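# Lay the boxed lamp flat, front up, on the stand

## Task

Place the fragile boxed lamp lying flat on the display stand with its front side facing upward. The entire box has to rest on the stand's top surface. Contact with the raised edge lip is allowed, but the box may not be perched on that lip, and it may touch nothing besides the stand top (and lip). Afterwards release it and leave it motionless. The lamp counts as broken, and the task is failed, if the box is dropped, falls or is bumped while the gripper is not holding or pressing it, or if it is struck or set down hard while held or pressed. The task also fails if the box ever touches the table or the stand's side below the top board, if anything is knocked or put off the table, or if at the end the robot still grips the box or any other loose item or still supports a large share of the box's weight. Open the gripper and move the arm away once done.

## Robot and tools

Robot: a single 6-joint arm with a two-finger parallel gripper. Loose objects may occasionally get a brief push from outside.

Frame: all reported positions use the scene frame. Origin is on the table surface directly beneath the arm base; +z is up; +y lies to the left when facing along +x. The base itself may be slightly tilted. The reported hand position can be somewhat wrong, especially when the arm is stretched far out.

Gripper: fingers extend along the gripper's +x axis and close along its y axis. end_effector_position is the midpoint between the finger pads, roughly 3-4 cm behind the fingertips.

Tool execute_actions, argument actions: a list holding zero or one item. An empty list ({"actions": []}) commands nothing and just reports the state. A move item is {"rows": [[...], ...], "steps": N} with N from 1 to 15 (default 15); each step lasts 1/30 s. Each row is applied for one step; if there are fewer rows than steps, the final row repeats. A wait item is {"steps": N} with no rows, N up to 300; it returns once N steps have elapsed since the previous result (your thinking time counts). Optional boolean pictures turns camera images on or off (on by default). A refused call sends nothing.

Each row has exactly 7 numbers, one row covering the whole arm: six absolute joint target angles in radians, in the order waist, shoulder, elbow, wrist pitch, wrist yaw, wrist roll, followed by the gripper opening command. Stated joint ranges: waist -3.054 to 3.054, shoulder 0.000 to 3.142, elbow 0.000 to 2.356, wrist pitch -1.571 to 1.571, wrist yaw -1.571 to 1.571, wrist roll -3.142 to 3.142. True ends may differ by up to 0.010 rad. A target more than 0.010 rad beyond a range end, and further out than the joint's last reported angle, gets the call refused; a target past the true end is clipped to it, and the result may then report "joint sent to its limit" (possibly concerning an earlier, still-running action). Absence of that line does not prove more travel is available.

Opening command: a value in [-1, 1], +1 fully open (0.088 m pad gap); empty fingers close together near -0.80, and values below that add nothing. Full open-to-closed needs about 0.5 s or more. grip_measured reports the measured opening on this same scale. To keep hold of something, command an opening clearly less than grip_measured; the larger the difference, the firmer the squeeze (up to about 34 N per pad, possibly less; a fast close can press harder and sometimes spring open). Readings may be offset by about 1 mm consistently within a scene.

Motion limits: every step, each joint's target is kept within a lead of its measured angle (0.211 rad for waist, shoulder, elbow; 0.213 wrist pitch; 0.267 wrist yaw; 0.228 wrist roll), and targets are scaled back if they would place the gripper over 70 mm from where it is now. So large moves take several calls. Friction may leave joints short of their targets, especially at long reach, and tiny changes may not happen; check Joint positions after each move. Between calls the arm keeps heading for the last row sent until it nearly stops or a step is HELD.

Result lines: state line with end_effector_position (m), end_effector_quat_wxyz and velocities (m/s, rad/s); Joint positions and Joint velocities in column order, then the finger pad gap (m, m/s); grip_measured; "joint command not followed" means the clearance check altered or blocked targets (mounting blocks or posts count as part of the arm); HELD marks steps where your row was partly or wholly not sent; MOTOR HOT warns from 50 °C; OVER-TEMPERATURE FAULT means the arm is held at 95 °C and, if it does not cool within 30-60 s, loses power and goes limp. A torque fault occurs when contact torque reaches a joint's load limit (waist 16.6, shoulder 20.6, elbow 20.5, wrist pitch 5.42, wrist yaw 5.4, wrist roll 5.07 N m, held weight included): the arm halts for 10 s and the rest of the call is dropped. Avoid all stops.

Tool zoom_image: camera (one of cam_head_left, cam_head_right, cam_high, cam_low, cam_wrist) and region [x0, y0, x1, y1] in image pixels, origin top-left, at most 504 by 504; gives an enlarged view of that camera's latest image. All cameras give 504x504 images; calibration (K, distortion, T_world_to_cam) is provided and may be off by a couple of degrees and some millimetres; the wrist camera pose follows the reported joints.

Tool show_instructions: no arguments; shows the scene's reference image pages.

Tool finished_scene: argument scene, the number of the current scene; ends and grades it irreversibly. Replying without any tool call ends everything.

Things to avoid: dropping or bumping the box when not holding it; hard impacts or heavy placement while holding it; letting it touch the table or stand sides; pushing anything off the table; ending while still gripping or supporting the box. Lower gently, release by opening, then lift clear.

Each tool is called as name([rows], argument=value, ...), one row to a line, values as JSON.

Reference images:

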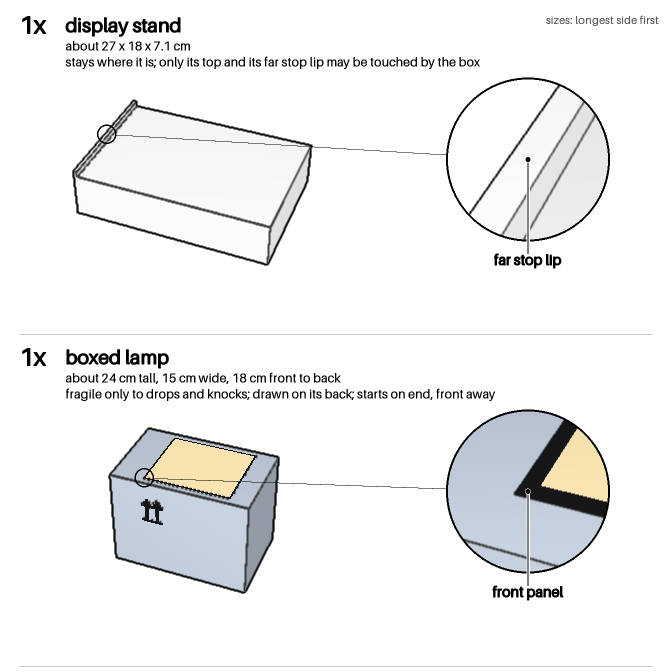

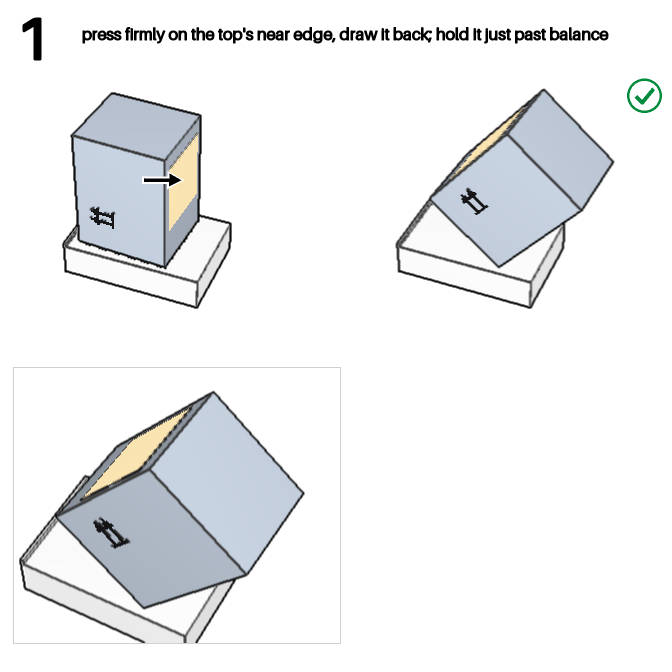

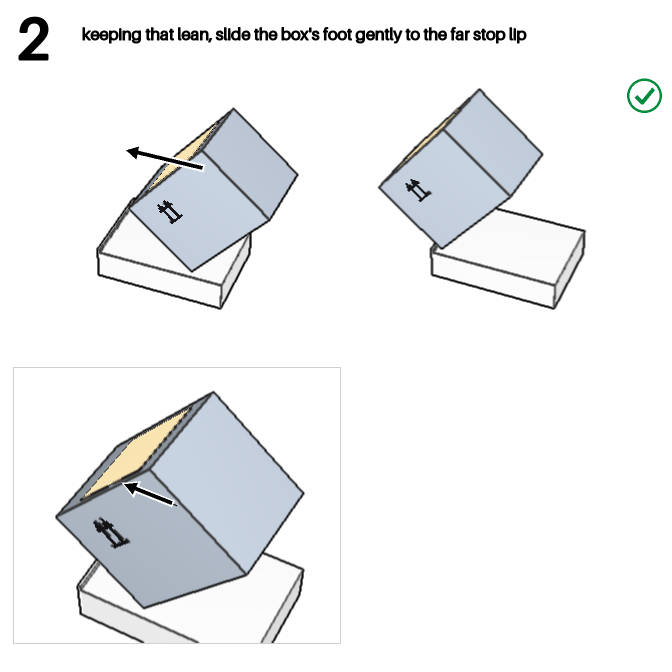

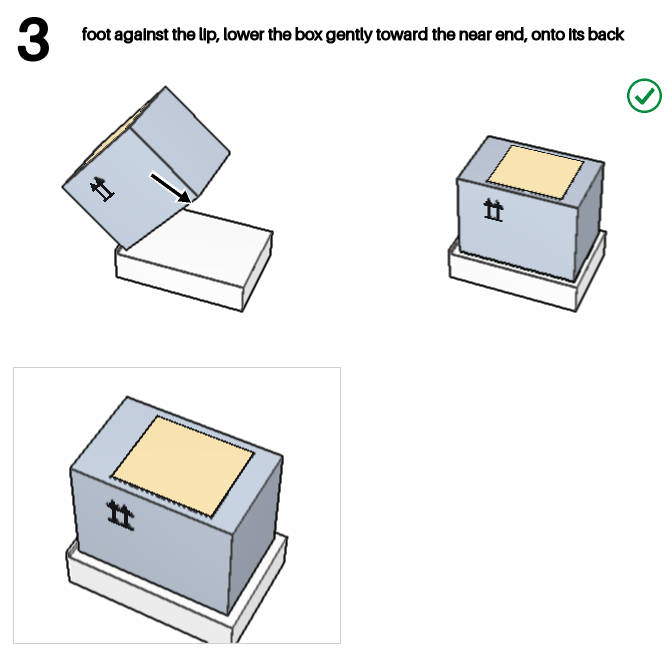

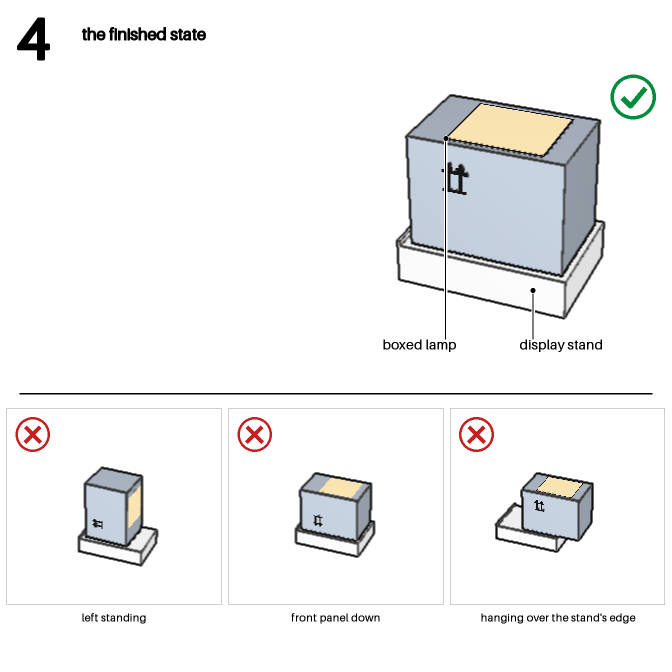

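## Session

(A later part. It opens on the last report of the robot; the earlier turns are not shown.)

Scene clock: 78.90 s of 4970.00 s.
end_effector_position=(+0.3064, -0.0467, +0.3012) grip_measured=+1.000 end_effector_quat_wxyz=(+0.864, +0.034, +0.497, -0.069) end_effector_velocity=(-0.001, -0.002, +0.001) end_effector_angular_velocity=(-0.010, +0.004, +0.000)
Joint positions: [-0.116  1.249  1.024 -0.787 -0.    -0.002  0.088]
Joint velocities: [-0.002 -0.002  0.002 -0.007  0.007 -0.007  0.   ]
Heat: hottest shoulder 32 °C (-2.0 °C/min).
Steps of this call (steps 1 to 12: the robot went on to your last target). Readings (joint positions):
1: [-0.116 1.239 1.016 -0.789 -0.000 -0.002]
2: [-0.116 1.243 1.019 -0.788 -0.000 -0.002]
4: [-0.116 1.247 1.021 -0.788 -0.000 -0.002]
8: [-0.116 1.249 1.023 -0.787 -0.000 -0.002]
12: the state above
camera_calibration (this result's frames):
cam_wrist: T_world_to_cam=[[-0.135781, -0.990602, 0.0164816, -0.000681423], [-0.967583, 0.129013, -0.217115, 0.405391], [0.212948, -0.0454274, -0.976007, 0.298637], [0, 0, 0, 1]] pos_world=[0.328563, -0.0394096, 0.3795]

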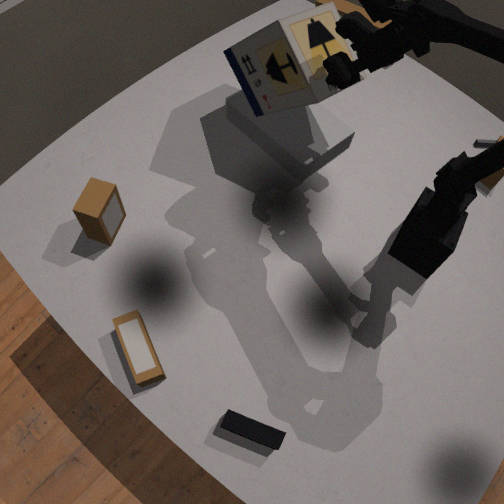

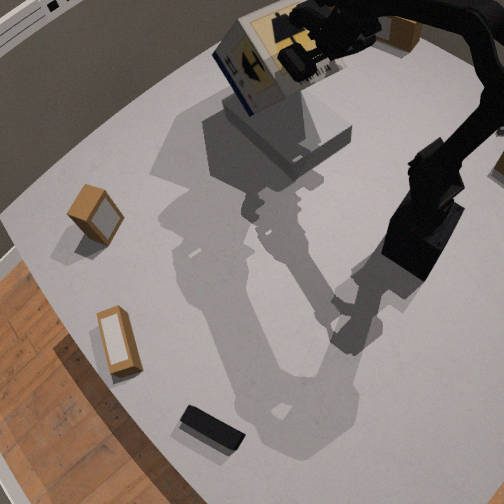

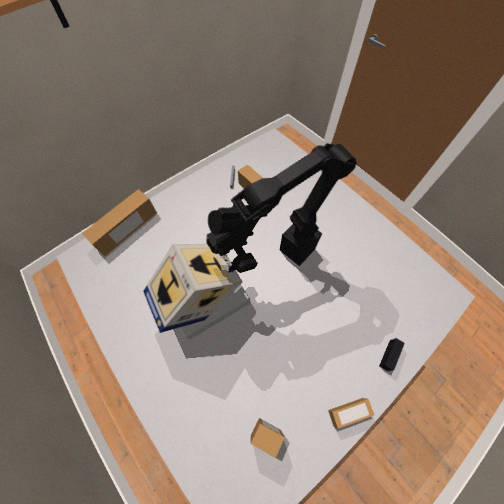

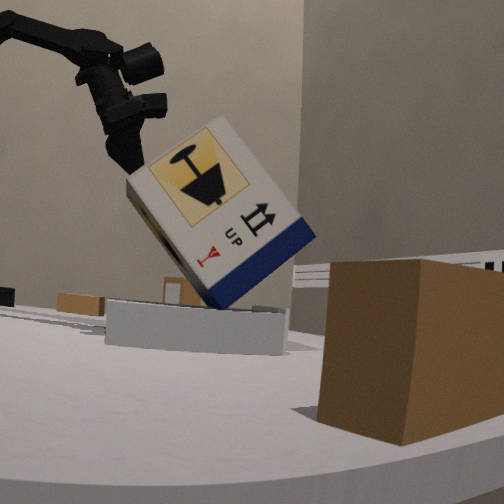

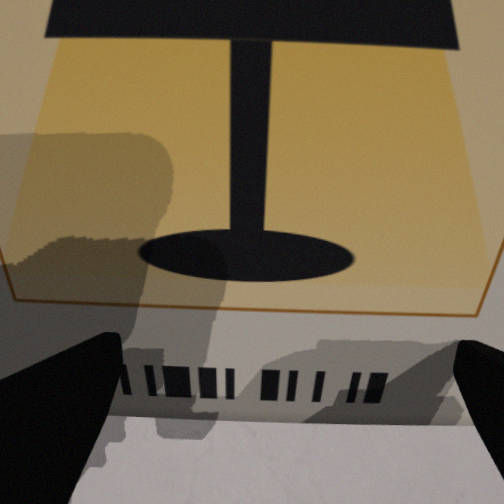

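execute_actions([
  {"rows": [[-0.115, 1.271, 1.0353, -0.7823, 0.0, 0.0, 1.0], [-0.115, 1.2762, 1.04, -0.7819, 0.0, 0.0, 1.0], [-0.115, 1.2814, 1.0448, -0.7814, 0.0, 0.0, 1.0], [-0.115, 1.2866, 1.0495, -0.7809, 0.0, 0.0, 1.0], [-0.115, 1.2918, 1.0542, -0.7804, 0.0, 0.0, 1.0], [-0.115, 1.297, 1.0589, -0.78, 0.0, 0.0, 1.0], [-0.115, 1.3022, 1.0636, -0.7795, 0.0, 0.0, 1.0], [-0.115, 1.3073, 1.0684, -0.779, 0.0, 0.0, 1.0], [-0.115, 1.3125, 1.0731, -0.7785, 0.0, 0.0, 1.0], [-0.115, 1.3177, 1.0778, -0.7781, 0.0, 0.0, 1.0], [-0.115, 1.3229, 1.0825, -0.7776, 0.0, 0.0, 1.0], [-0.115, 1.3281, 1.0872, -0.7771, 0.0, 0.0, 1.0], [-0.115, 1.3333, 1.092, -0.7766, 0.0, 0.0, 1.0], [-0.115, 1.3385, 1.0967, -0.7762, 0.0, 0.0, 1.0], [-0.115, 1.3437, 1.1014, -0.7757, 0.0, 0.0, 1.0]], "steps": 15},
], pictures=false)

execute_actions([
  {"rows": [[-0.115, 1.3488, 1.1057, -0.7749, 0.0, 0.0, 1.0], [-0.115, 1.354, 1.11, -0.774, 0.0, 0.0, 1.0], [-0.115, 1.3591, 1.1143, -0.7732, 0.0, 0.0, 1.0], [-0.115, 1.3643, 1.1187, -0.7724, 0.0, 0.0, 1.0], [-0.115, 1.3694, 1.123, -0.7715, 0.0, 0.0, 1.0], [-0.115, 1.3746, 1.1273, -0.7707, 0.0, 0.0, 1.0], [-0.115, 1.3797, 1.1316, -0.7699, 0.0, 0.0, 1.0], [-0.115, 1.3849, 1.1359, -0.769, 0.0, 0.0, 1.0], [-0.115, 1.39, 1.1402, -0.7682, 0.0, 0.0, 1.0], [-0.115, 1.3952, 1.1445, -0.7674, 0.0, 0.0, 1.0], [-0.115, 1.4003, 1.1488, -0.7665, 0.0, 0.0, 1.0], [-0.115, 1.4055, 1.1532, -0.7657, 0.0, 0.0, 1.0], [-0.115, 1.4106, 1.1575, -0.7649, 0.0, 0.0, 1.0], [-0.115, 1.4158, 1.1618, -0.764, 0.0, 0.0, 1.0], [-0.115, 1.4209, 1.1661, -0.7632, 0.0, 0.0, 1.0]], "steps": 15},
], pictures=false)

execute_actions([
  {"steps": 12},
])

Scene clock: 81.63 s of 4970.00 s.
end_effector_position=(+0.3226, -0.0492, +0.3055) grip_measured=+1.000 end_effector_quat_wxyz=(+0.866, +0.034, +0.495, -0.070) end_effector_velocity=(+0.034, -0.005, +0.006) end_effector_angular_velocity=(+0.004, +0.012, +0.007)
Joint positions: [-0.116  1.31   1.083 -0.78  -0.    -0.002  0.088]
Joint velocities: [-0.002  0.144  0.139 -0.007 -0.007 -0.007  0.   ]
Heat: hottest shoulder 32 °C (-3.0 °C/min).
Steps of this call (steps 1 to 30: the robot went on to your last target; steps 31 to 67: nothing new was sent; steps 68 to 82: all 15 steps of this action). Readings (joint positions):
68: [-0.116 1.250 1.025 -0.786 -0.000 -0.002]
69: [-0.116 1.252 1.027 -0.786 -0.000 -0.002]
71: [-0.116 1.258 1.033 -0.786 -0.000 -0.002]
75: [-0.116 1.275 1.051 -0.784 -0.000 -0.002]
82: the state above

Scene clock: 82.13 s of 4970.00 s.
end_effector_position=(+0.3424, -0.0521, +0.3071) grip_measured=+1.000 end_effector_quat_wxyz=(+0.866, +0.034, +0.494, -0.069) end_effector_velocity=(+0.039, -0.004, -0.005) end_effector_angular_velocity=(+0.018, +0.015, +0.015)
Joint positions: [-0.116  1.385  1.149 -0.768 -0.    -0.001  0.088]
Joint velocities: [-0.002  0.164  0.125  0.022 -0.022 -0.007  0.   ]
Heat: hottest shoulder 32 °C (-3.0 °C/min).
Steps of this call (steps 1 to 15: all 15 steps of this action). Readings (joint positions):
1: [-0.116 1.315 1.088 -0.779 -0.000 -0.002]
2: [-0.116 1.320 1.093 -0.779 -0.000 -0.002]
4: [-0.116 1.329 1.102 -0.777 -0.000 -0.002]
8: [-0.116 1.349 1.120 -0.774 -0.000 -0.001]
15: the state above

Scene clock: 82.53 s of 4970.00 s.
end_effector_position=(+0.3460, -0.0528, +0.3067) grip_measured=+1.000 end_effector_quat_wxyz=(+0.866, +0.034, +0.495, -0.070) end_effector_velocity=(-0.001, +0.000, +0.001) end_effector_angular_velocity=(+0.003, +0.002, +0.008)
Joint positions: [-0.116  1.4    1.161 -0.766 -0.    -0.001  0.088]
Joint velocities: [-0.002 -0.002  0.002 -0.007 -0.007 -0.007  0.   ]
Heat: hottest shoulder 32 °C (-3.0 °C/min).
Steps of this call (steps 1 to 12: the robot went on to your last target). Readings (joint positions):
1: [-0.116 1.390 1.153 -0.767 -0.000 -0.001]
2: [-0.116 1.394 1.155 -0.766 -0.000 -0.001]
4: [-0.116 1.398 1.158 -0.766 -0.000 -0.001]
8: [-0.116 1.400 1.160 -0.766 -0.000 -0.001]
12: the state above
camera_calibration (this result's frames):
cam_wrist: T_world_to_cam=[[-0.135773, -0.990604, 0.016397, -0.00136659], [-0.966263, 0.128744, -0.223072, 0.447072], [0.218865, -0.0461309, -0.974664, 0.292798], [0, 0, 0, 1]] pos_world=[0.367721, -0.0454048, 0.385131]

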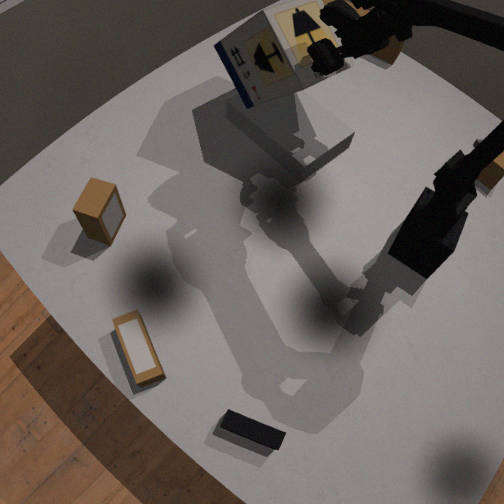

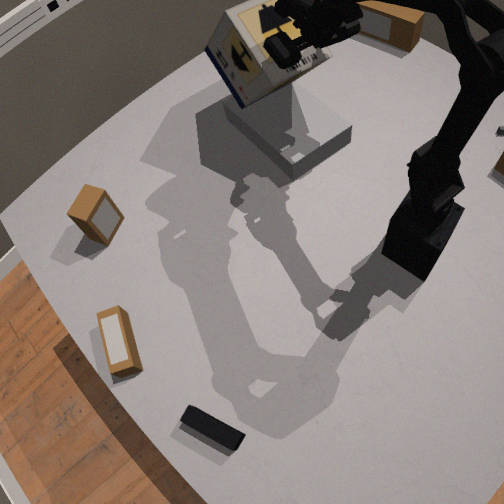

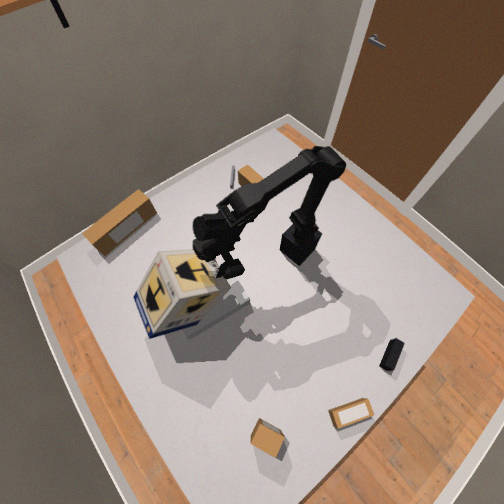

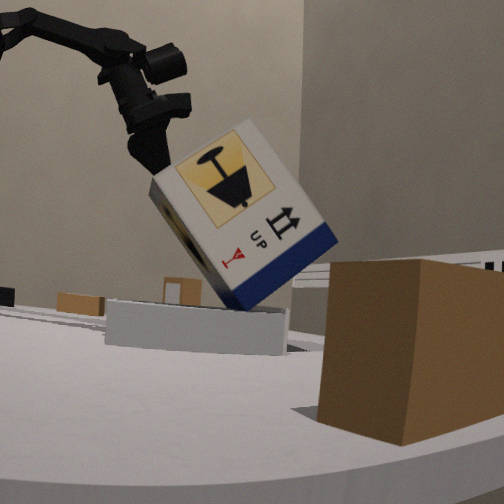

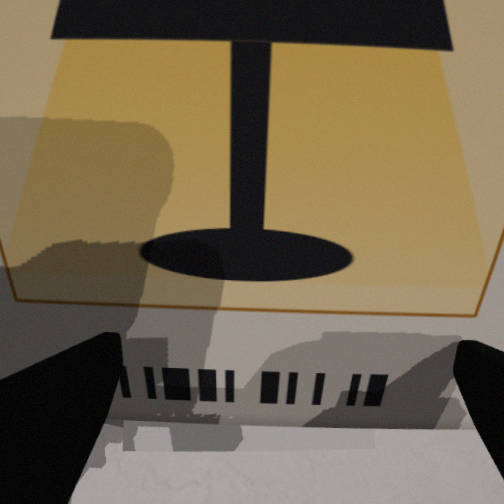

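execute_actions([
  {"rows": [[-0.115, 1.426, 1.1708, -0.7628, 0.0, 0.0, 1.0], [-0.115, 1.4311, 1.1754, -0.7624, 0.0, 0.0, 1.0], [-0.115, 1.4362, 1.1801, -0.7619, 0.0, 0.0, 1.0], [-0.115, 1.4412, 1.1848, -0.7615, 0.0, 0.0, 1.0], [-0.115, 1.4463, 1.1894, -0.7611, 0.0, 0.0, 1.0], [-0.115, 1.4514, 1.1941, -0.7607, 0.0, 0.0, 1.0], [-0.115, 1.4565, 1.1988, -0.7603, 0.0, 0.0, 1.0], [-0.115, 1.4616, 1.2034, -0.7598, 0.0, 0.0, 1.0], [-0.115, 1.4667, 1.2081, -0.7594, 0.0, 0.0, 1.0], [-0.115, 1.4718, 1.2128, -0.759, 0.0, 0.0, 1.0], [-0.115, 1.4769, 1.2174, -0.7586, 0.0, 0.0, 1.0], [-0.115, 1.482, 1.2221, -0.7582, 0.0, 0.0, 1.0], [-0.115, 1.487, 1.2268, -0.7577, 0.0, 0.0, 1.0], [-0.115, 1.4921, 1.2314, -0.7573, 0.0, 0.0, 1.0], [-0.115, 1.4972, 1.2361, -0.7569, 0.0, 0.0, 1.0]], "steps": 15},
], pictures=false)

execute_actions([
  {"steps": 12},
])

zoom_image(camera="cam_low", region=[200, 250, 320, 370])

zoom_image(camera="cam_head_left", region=[200, 30, 360, 190])

Scene clock: 84.63 s of 4970.00 s.
end_effector_position=(+0.3622, -0.0553, +0.3084) grip_measured=+1.000 end_effector_quat_wxyz=(+0.867, +0.034, +0.493, -0.069) end_effector_velocity=(+0.034, -0.007, -0.008) end_effector_angular_velocity=(-0.004, +0.038, -0.000)
Joint positions: [-0.116  1.46   1.219 -0.76  -0.    -0.002  0.088]
Joint velocities: [-0.002  0.159  0.129 -0.007  0.007 -0.007  0.   ]
Heat: hottest shoulder 32 °C (-3.0 °C/min).
Steps of this call (steps 1 to 30: the robot went on to your last target; steps 31 to 48: nothing new was sent; steps 49 to 63: all 15 steps of this action). Readings (joint positions):
49: [-0.116 1.401 1.162 -0.766 -0.000 -0.001]
50: [-0.116 1.403 1.164 -0.766 -0.000 -0.001]
52: [-0.116 1.408 1.170 -0.766 -0.000 -0.001]
56: [-0.116 1.424 1.188 -0.763 -0.000 -0.001]
63: the state above

Scene clock: 85.03 s of 4970.00 s.
end_effector_position=(+0.3658, -0.0559, +0.3072) grip_measured=+1.000 end_effector_quat_wxyz=(+0.866, +0.034, +0.494, -0.070) end_effector_velocity=(-0.001, +0.000, -0.001) end_effector_angular_velocity=(-0.004, +0.008, +0.020)
Joint positions: [-0.116  1.476  1.23  -0.758  0.    -0.002  0.088]
Joint velocities: [-0.002  0.002  0.002 -0.007 -0.007 -0.022  0.   ]
Heat: hottest shoulder 32 °C (-3.0 °C/min).
Steps of this call (steps 1 to 12: the robot went on to your last target). Readings (joint positions):
1: [-0.116 1.464 1.222 -0.759 -0.000 -0.002]
2: [-0.116 1.468 1.225 -0.758 -0.000 -0.002]
4: [-0.116 1.473 1.227 -0.758 0.000 -0.002]
8: [-0.116 1.475 1.229 -0.758 0.000 -0.002]
12: the state above
camera_calibration (this result's frames):
cam_wrist: T_world_to_cam=[[-0.13565, -0.990612, 0.0169494, -0.00203563], [-0.965963, 0.128433, -0.224545, 0.467071], [0.22026, -0.046832, -0.974316, 0.288182], [0, 0, 0, 1]] pos_world=[0.387422, -0.0485076, 0.385694]

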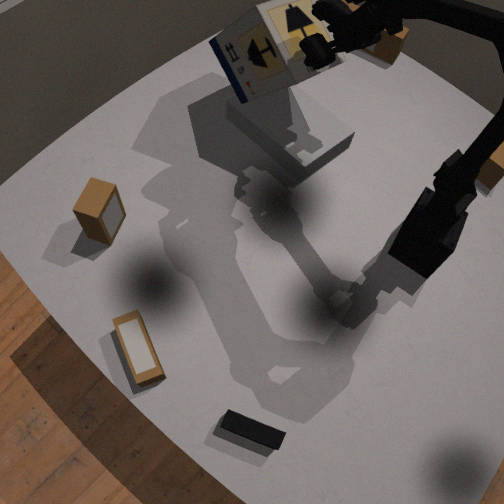

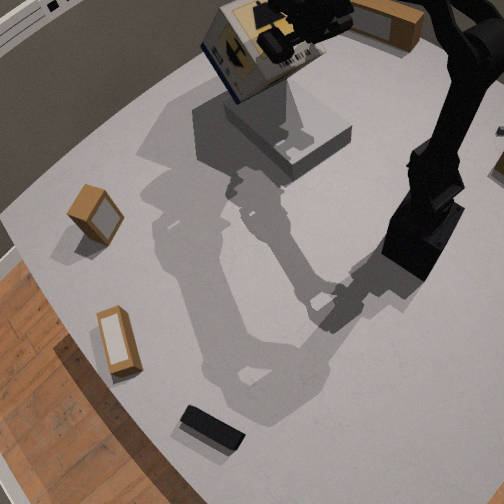

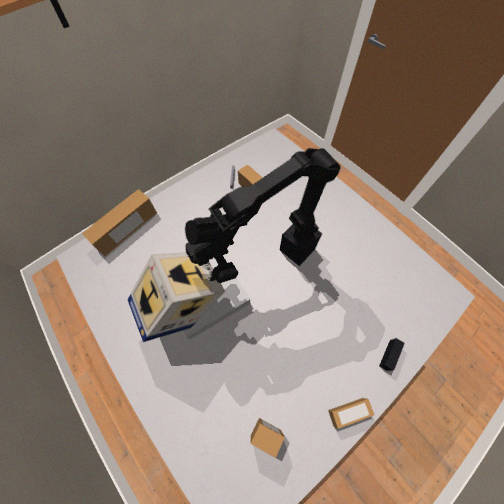

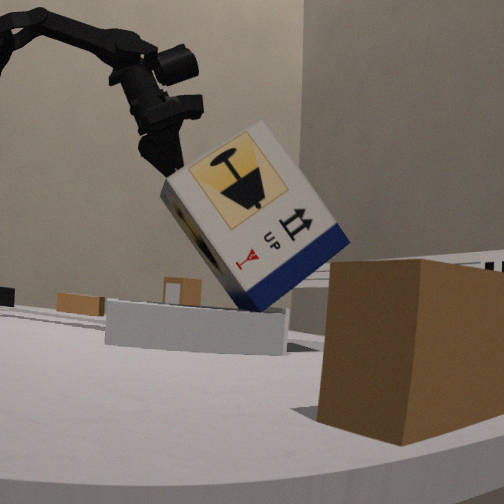

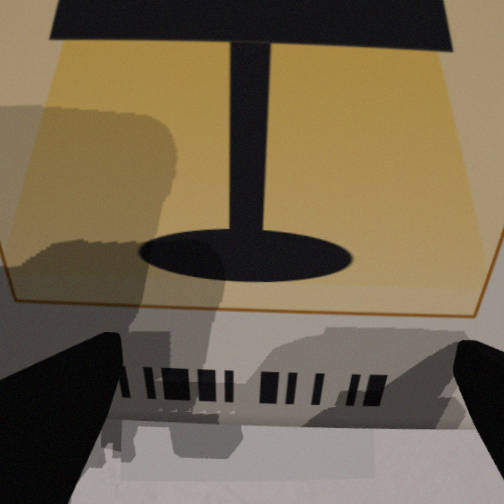

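Region (200, 250, 320, 370) of cam_low's 504x504 image, scaled by 4.200, with more detail than that image has.

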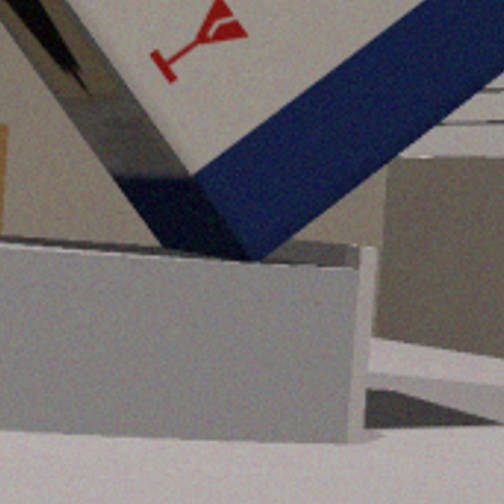

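Region (200, 30, 360, 190) of cam_head_left's 504x504 image, scaled by 3.150, with more detail than that image has.

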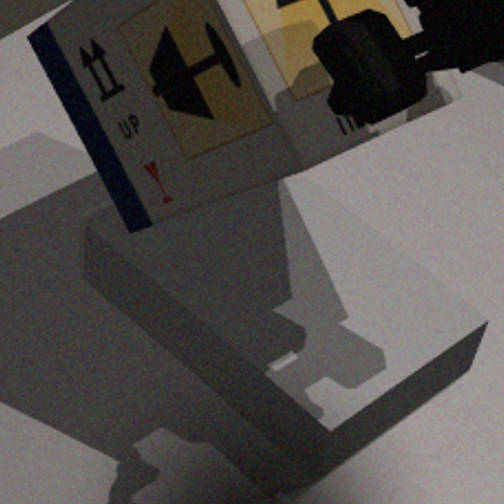

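execute_actions([
  {"rows": [[-0.115, 1.4997, 1.2386, -0.7569, 0.0, 0.0, 1.0], [-0.115, 1.5023, 1.2411, -0.7568, 0.0, 0.0, 1.0], [-0.115, 1.5048, 1.2436, -0.7568, 0.0, 0.0, 1.0], [-0.115, 1.5073, 1.2461, -0.7568, 0.0, 0.0, 1.0], [-0.115, 1.5098, 1.2486, -0.7567, 0.0, 0.0, 1.0], [-0.115, 1.5124, 1.2511, -0.7567, 0.0, 0.0, 1.0], [-0.115, 1.5149, 1.2536, -0.7567, 0.0, 0.0, 1.0], [-0.115, 1.5174, 1.256, -0.7566, 0.0, 0.0, 1.0], [-0.115, 1.5199, 1.2585, -0.7566, 0.0, 0.0, 1.0], [-0.115, 1.5225, 1.261, -0.7566, 0.0, 0.0, 1.0], [-0.115, 1.525, 1.2635, -0.7565, 0.0, 0.0, 1.0], [-0.115, 1.5275, 1.266, -0.7565, 0.0, 0.0, 1.0], [-0.115, 1.53, 1.2685, -0.7565, 0.0, 0.0, 1.0], [-0.115, 1.5326, 1.271, -0.7564, 0.0, 0.0, 1.0], [-0.115, 1.5351, 1.2735, -0.7564, 0.0, 0.0, 1.0]], "steps": 15},
], pictures=false)

execute_actions([
  {"rows": [[-0.115, 1.5369, 1.2748, -0.7559, 0.0, 0.0, 1.0], [-0.115, 1.5387, 1.276, -0.7553, 0.0, 0.0, 1.0], [-0.115, 1.5405, 1.2773, -0.7548, 0.0, 0.0, 1.0], [-0.115, 1.5423, 1.2785, -0.7542, 0.0, 0.0, 1.0], [-0.115, 1.5441, 1.2798, -0.7537, 0.0, 0.0, 1.0], [-0.115, 1.5459, 1.2811, -0.7531, 0.0, 0.0, 1.0], [-0.115, 1.5477, 1.2823, -0.7526, 0.0, 0.0, 1.0], [-0.115, 1.5495, 1.2836, -0.752, 0.0, 0.0, 1.0], [-0.115, 1.5513, 1.2848, -0.7515, 0.0, 0.0, 1.0], [-0.115, 1.5531, 1.2861, -0.7509, 0.0, 0.0, 1.0], [-0.115, 1.5549, 1.2874, -0.7504, 0.0, 0.0, 1.0], [-0.115, 1.5567, 1.2886, -0.7498, 0.0, 0.0, 1.0], [-0.115, 1.5585, 1.2899, -0.7493, 0.0, 0.0, 1.0], [-0.115, 1.5603, 1.2911, -0.7487, 0.0, 0.0, 1.0], [-0.115, 1.5621, 1.2924, -0.7482, 0.0, 0.0, 1.0]], "steps": 15},
], pictures=false)

execute_actions([
  {"steps": 12},
])

zoom_image(camera="cam_low", region=[200, 250, 320, 370])

Scene clock: 87.97 s of 4970.00 s.
end_effector_position=(+0.3741, -0.0572, +0.3102) grip_measured=+1.000 end_effector_quat_wxyz=(+0.868, +0.033, +0.491, -0.070) end_effector_velocity=(+0.017, -0.002, +0.002) end_effector_angular_velocity=(+0.003, +0.002, +0.008)
Joint positions: [-0.116  1.502  1.264 -0.758  0.    -0.002  0.088]
Joint velocities: [-0.002  0.066  0.071 -0.007 -0.007 -0.007  0.   ]
Heat: hottest shoulder 32 °C (-3.0 °C/min).
Steps of this call (steps 1 to 30: the robot went on to your last target; steps 31 to 73: nothing new was sent; steps 74 to 88: all 15 steps of this action). Readings (joint positions):
74: [-0.116 1.477 1.231 -0.758 0.000 -0.002]
75: [-0.116 1.477 1.232 -0.758 0.000 -0.002]
77: [-0.116 1.480 1.236 -0.758 0.000 -0.002]
81: [-0.116 1.487 1.246 -0.758 0.000 -0.002]
88: the state above

Scene clock: 88.47 s of 4970.00 s.
end_effector_position=(+0.3810, -0.0583, +0.3068) grip_measured=+1.000 end_effector_quat_wxyz=(+0.866, +0.034, +0.494, -0.070) end_effector_velocity=(+0.009, -0.001, -0.010) end_effector_angular_velocity=(+0.027, +0.028, -0.003)
Joint positions: [-0.116  1.534  1.284 -0.753  0.    -0.002  0.088]
Joint velocities: [-0.007  0.056  0.032 -0.007 -0.022  0.007  0.   ]
Heat: hottest shoulder 32 °C (-3.0 °C/min).
Steps of this call (steps 1 to 15: all 15 steps of this action). Readings (joint positions):
1: [-0.116 1.505 1.266 -0.758 0.000 -0.002]
2: [-0.116 1.507 1.268 -0.758 0.000 -0.002]
4: [-0.116 1.511 1.271 -0.758 0.000 -0.002]
8: [-0.116 1.520 1.276 -0.756 0.000 -0.002]
15: the state above

Scene clock: 88.87 s of 4970.00 s.
end_effector_position=(+0.3821, -0.0585, +0.3058) grip_measured=+1.000 end_effector_quat_wxyz=(+0.866, +0.034, +0.494, -0.070) end_effector_velocity=(-0.001, +0.000, +0.001) end_effector_angular_velocity=(+0.003, +0.002, +0.008)
Joint positions: [-0.116  1.54   1.287 -0.752  0.    -0.002  0.088]
Joint velocities: [-0.002 -0.002  0.002 -0.007 -0.007 -0.007  0.   ]
Heat: hottest shoulder 32 °C (-3.0 °C/min).
Steps of this call (steps 1 to 12: the robot went on to your last target). Readings (joint positions):
1: [-0.116 1.536 1.285 -0.752 0.000 -0.002]
2: [-0.116 1.537 1.286 -0.752 0.000 -0.002]
4: [-0.116 1.539 1.286 -0.752 0.000 -0.002]
8: [-0.116 1.539 1.286 -0.752 0.000 -0.002]
12: the state above
camera_calibration (this result's frames):
cam_wrist: T_world_to_cam=[[-0.135641, -0.990613, 0.0169268, -0.00234637], [-0.966215, 0.128483, -0.22343, 0.482598], [0.219158, -0.0466613, -0.974573, 0.283582], [0, 0, 0, 1]] pos_world=[0.403826, -0.0510976, 0.384238]

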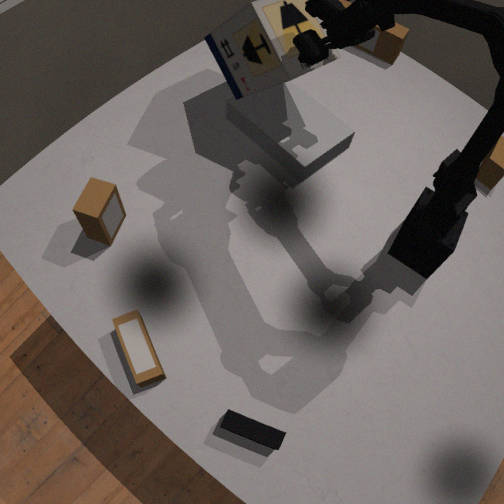

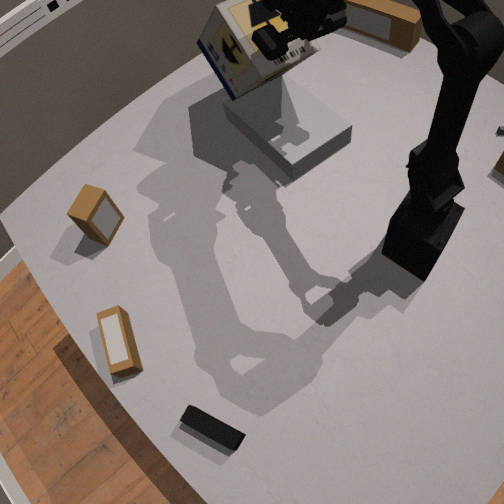

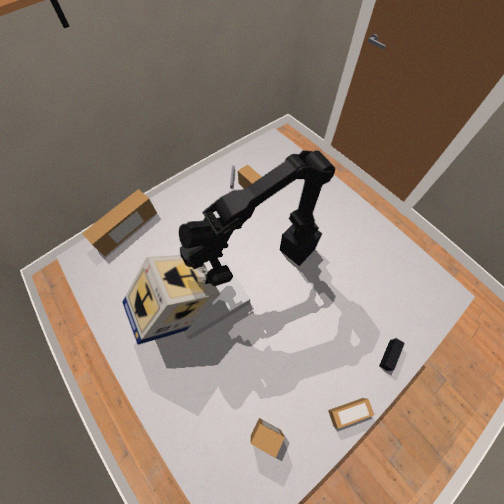

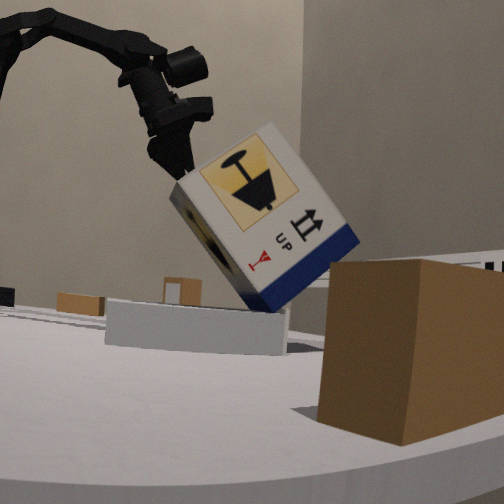

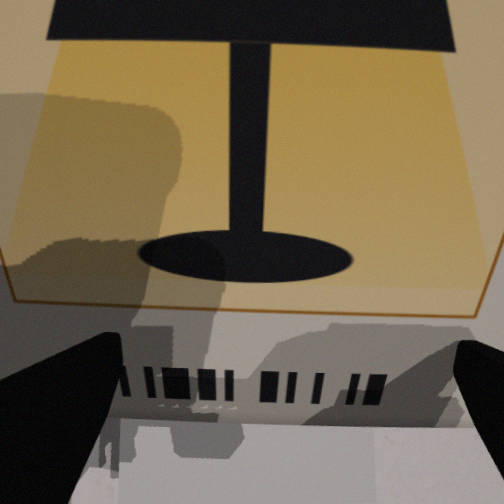

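Region (200, 250, 320, 370) of cam_low's 504x504 image, scaled by 4.200, with more detail than that image has.

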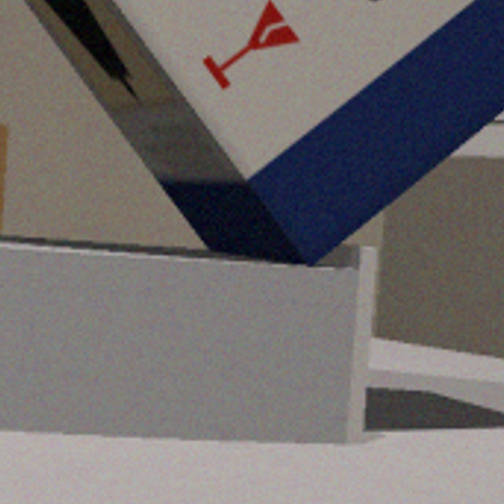

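execute_actions([
  {"rows": [[-0.115, 1.5634, 1.2907, -0.748, 0.0, 0.0, 1.0], [-0.115, 1.5647, 1.289, -0.748, 0.0, 0.0, 1.0], [-0.115, 1.566, 1.2873, -0.748, 0.0, 0.0, 1.0], [-0.115, 1.5673, 1.2856, -0.748, 0.0, 0.0, 1.0], [-0.115, 1.5686, 1.2839, -0.748, 0.0, 0.0, 1.0], [-0.115, 1.5699, 1.2822, -0.747, 0.0, 0.0, 1.0], [-0.115, 1.5712, 1.2805, -0.747, 0.0, 0.0, 1.0], [-0.115, 1.5725, 1.2788, -0.747, 0.0, 0.0, 1.0], [-0.115, 1.5738, 1.2771, -0.746, 0.0, 0.0, 1.0], [-0.115, 1.5751, 1.2754, -0.746, 0.0, 0.0, 1.0], [-0.115, 1.5764, 1.2737, -0.746, 0.0, 0.0, 1.0], [-0.115, 1.5777, 1.272, -0.745, 0.0, 0.0, 1.0], [-0.115, 1.579, 1.2703, -0.745, 0.0, 0.0, 1.0], [-0.115, 1.5803, 1.2686, -0.745, 0.0, 0.0, 1.0], [-0.115, 1.5816, 1.267, -0.745, 0.0, 0.0, 1.0]], "steps": 15},
], pictures=false)

execute_actions([
  {"steps": 12},
])

zoom_image(camera="cam_low", region=[200, 250, 320, 370])

Scene clock: 101.90 s of 4970.00 s.
end_effector_position=(+0.3828, -0.0586, +0.3045) grip_measured=+1.000 end_effector_quat_wxyz=(+0.865, +0.034, +0.495, -0.070) end_effector_velocity=(+0.001, -0.000, -0.003) end_effector_angular_velocity=(+0.003, +0.002, +0.008)
Joint positions: [-0.116  1.544  1.287 -0.75   0.    -0.002  0.088]
Joint velocities: [-0.002  0.007 -0.002  0.007 -0.007 -0.007  0.   ]
Heat: hottest shoulder 32 °C (-3.0 °C/min).
Steps of this call (steps 1 to 15: the robot went on to your last target; steps 16 to 90: nothing new was sent; then 9.53 s passed at rest; steps 91 to 105: all 15 steps of this action). Readings (joint positions):
91: [-0.116 1.540 1.287 -0.752 0.000 -0.002]
92: [-0.116 1.540 1.287 -0.752 0.000 -0.002]
94: [-0.116 1.541 1.287 -0.752 0.000 -0.002]
98: [-0.116 1.542 1.287 -0.751 0.000 -0.002]
105: the state above

Scene clock: 102.30 s of 4970.00 s.
end_effector_position=(+0.3829, -0.0586, +0.3044) grip_measured=+1.000 end_effector_quat_wxyz=(+0.865, +0.034, +0.495, -0.070) end_effector_velocity=(-0.004, +0.001, -0.001) end_effector_angular_velocity=(+0.005, +0.017, +0.007)
Joint positions: [-0.116  1.545  1.287 -0.75   0.    -0.002  0.088]
Joint velocities: [-0.002 -0.002  0.002 -0.022 -0.007 -0.007  0.   ]
Heat: hottest shoulder 32 °C (-3.0 °C/min).
Steps of this call (steps 1 to 12: the robot went on to your last target). Readings (joint positions):
1: [-0.116 1.544 1.287 -0.750 0.000 -0.002]
2: [-0.116 1.545 1.287 -0.750 0.000 -0.002]
4: [-0.116 1.545 1.287 -0.750 0.000 -0.002]
8: [-0.116 1.545 1.287 -0.750 0.000 -0.002]
12: the state above
camera_calibration (this result's frames):
cam_wrist: T_world_to_cam=[[-0.135624, -0.990617, 0.0168817, -0.00234482], [-0.966715, 0.128582, -0.221199, 0.482604], [0.216953, -0.0463197, -0.975083, 0.283041], [0, 0, 0, 1]] pos_world=[0.404816, -0.0512668, 0.38278]

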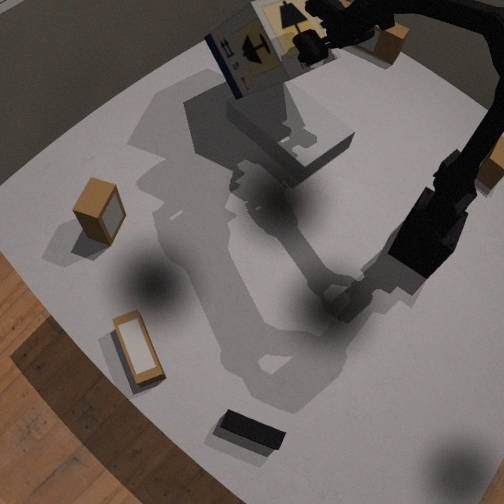

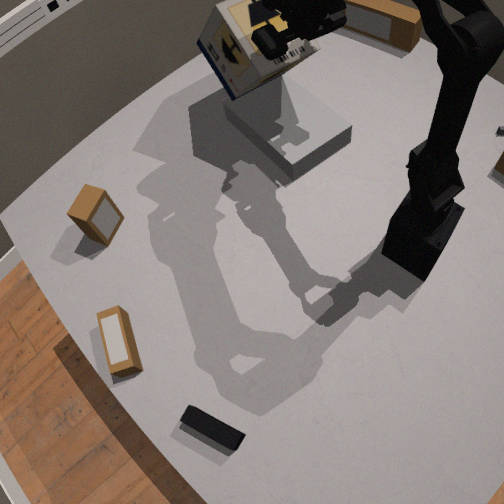

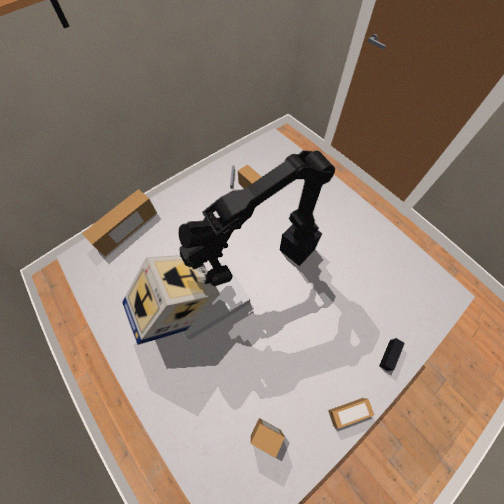

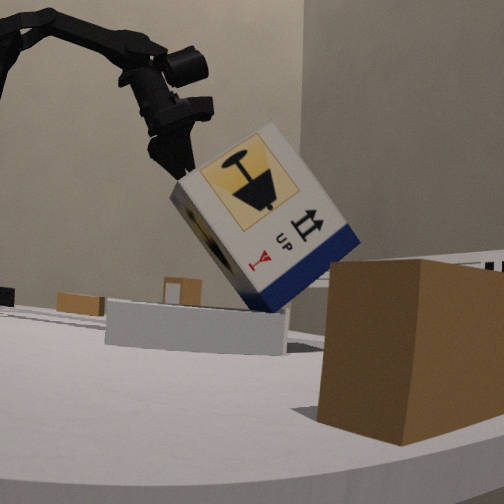

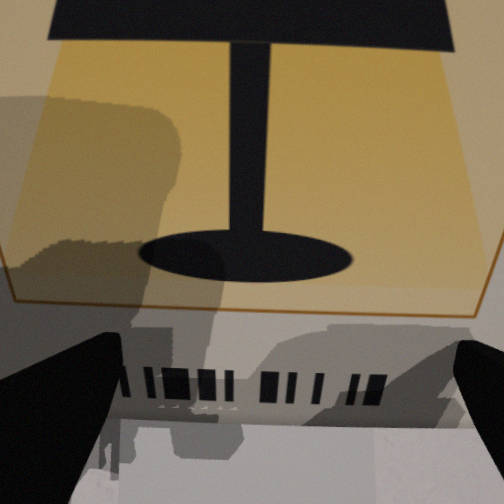

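Region (200, 250, 320, 370) of cam_low's 504x504 image, scaled by 4.200, with more detail than that image has.

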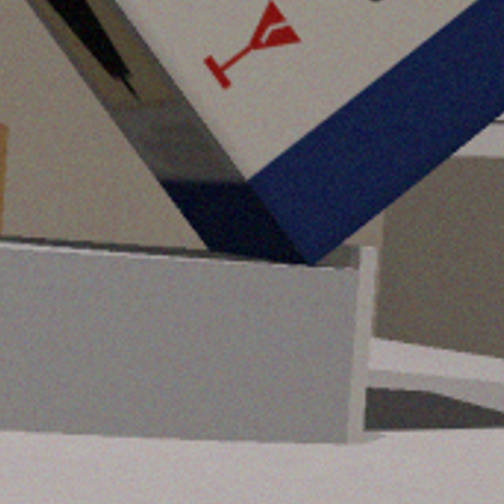

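execute_actions(actions=[])

Scene clock: 104.37 s of 4970.00 s.
end_effector_position=(+0.3830, -0.0587, +0.3042) grip_measured=+1.000 end_effector_quat_wxyz=(+0.865, +0.034, +0.496, -0.070) end_effector_velocity=(-0.002, +0.000, -0.001) end_effector_angular_velocity=(+0.004, +0.007, +0.008)
Joint positions: [-0.116  1.545  1.287 -0.75   0.    -0.002  0.088]
Joint velocities: [-0.002 -0.002 -0.002 -0.007 -0.007 -0.007  0.   ]
Heat: hottest shoulder 32 °C (-3.0 °C/min).
Steps of this call (steps 1 to 15: the robot went on to your last target; steps 16 to 62: nothing new was sent). Readings (joint positions):
1: [-0.116 1.545 1.287 -0.750 0.000 -0.002]
2: [-0.116 1.545 1.287 -0.750 0.000 -0.002]
4: [-0.116 1.545 1.287 -0.750 0.000 -0.002]
8: [-0.116 1.545 1.287 -0.750 0.000 -0.002]
62: the state above
The arm was judged still, so your last target was given up. Only a new action makes it travel on or press farther. Fingers that are still opening or closing keep moving.
camera_calibration (this result's frames):
cam_wrist: T_world_to_cam=[[-0.135621, -0.990617, 0.0168742, -0.00234307], [-0.966798, 0.128599, -0.220827, 0.482517], [0.216585, -0.0462628, -0.975167, 0.28307], [0, 0, 0, 1]] pos_world=[0.40487, -0.0512765, 0.382633]

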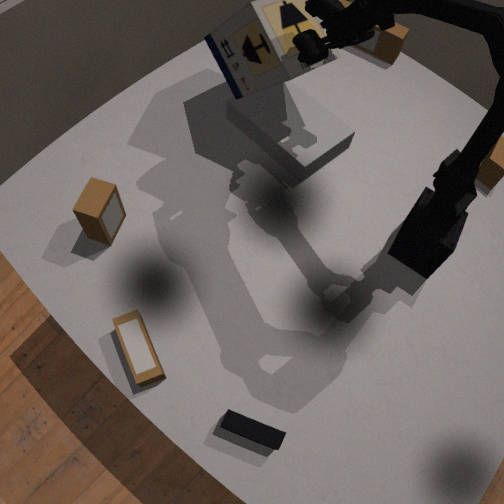

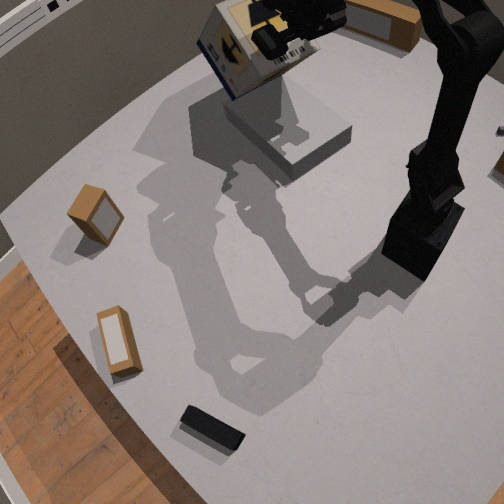

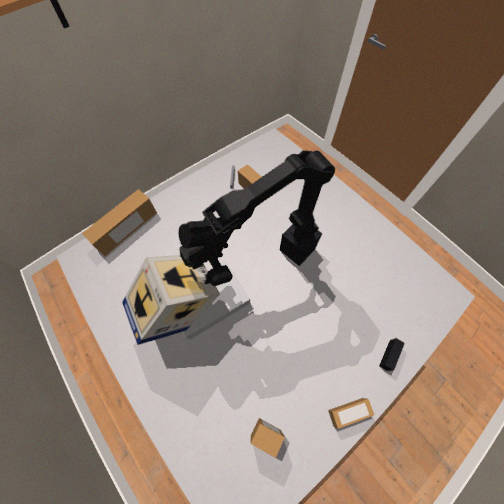

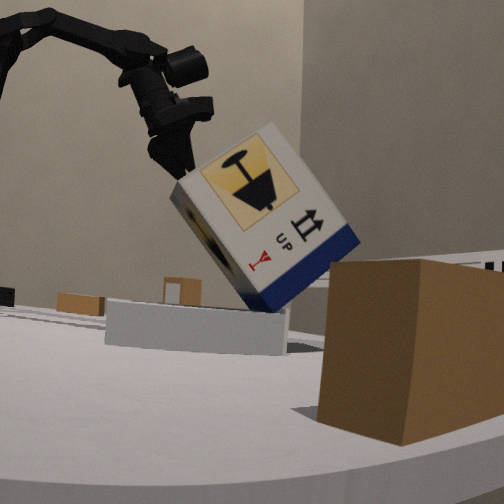

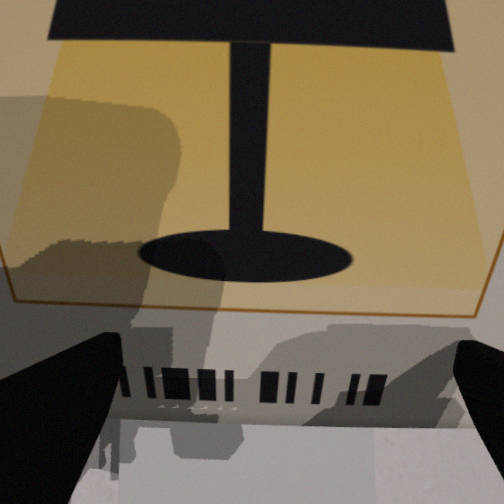

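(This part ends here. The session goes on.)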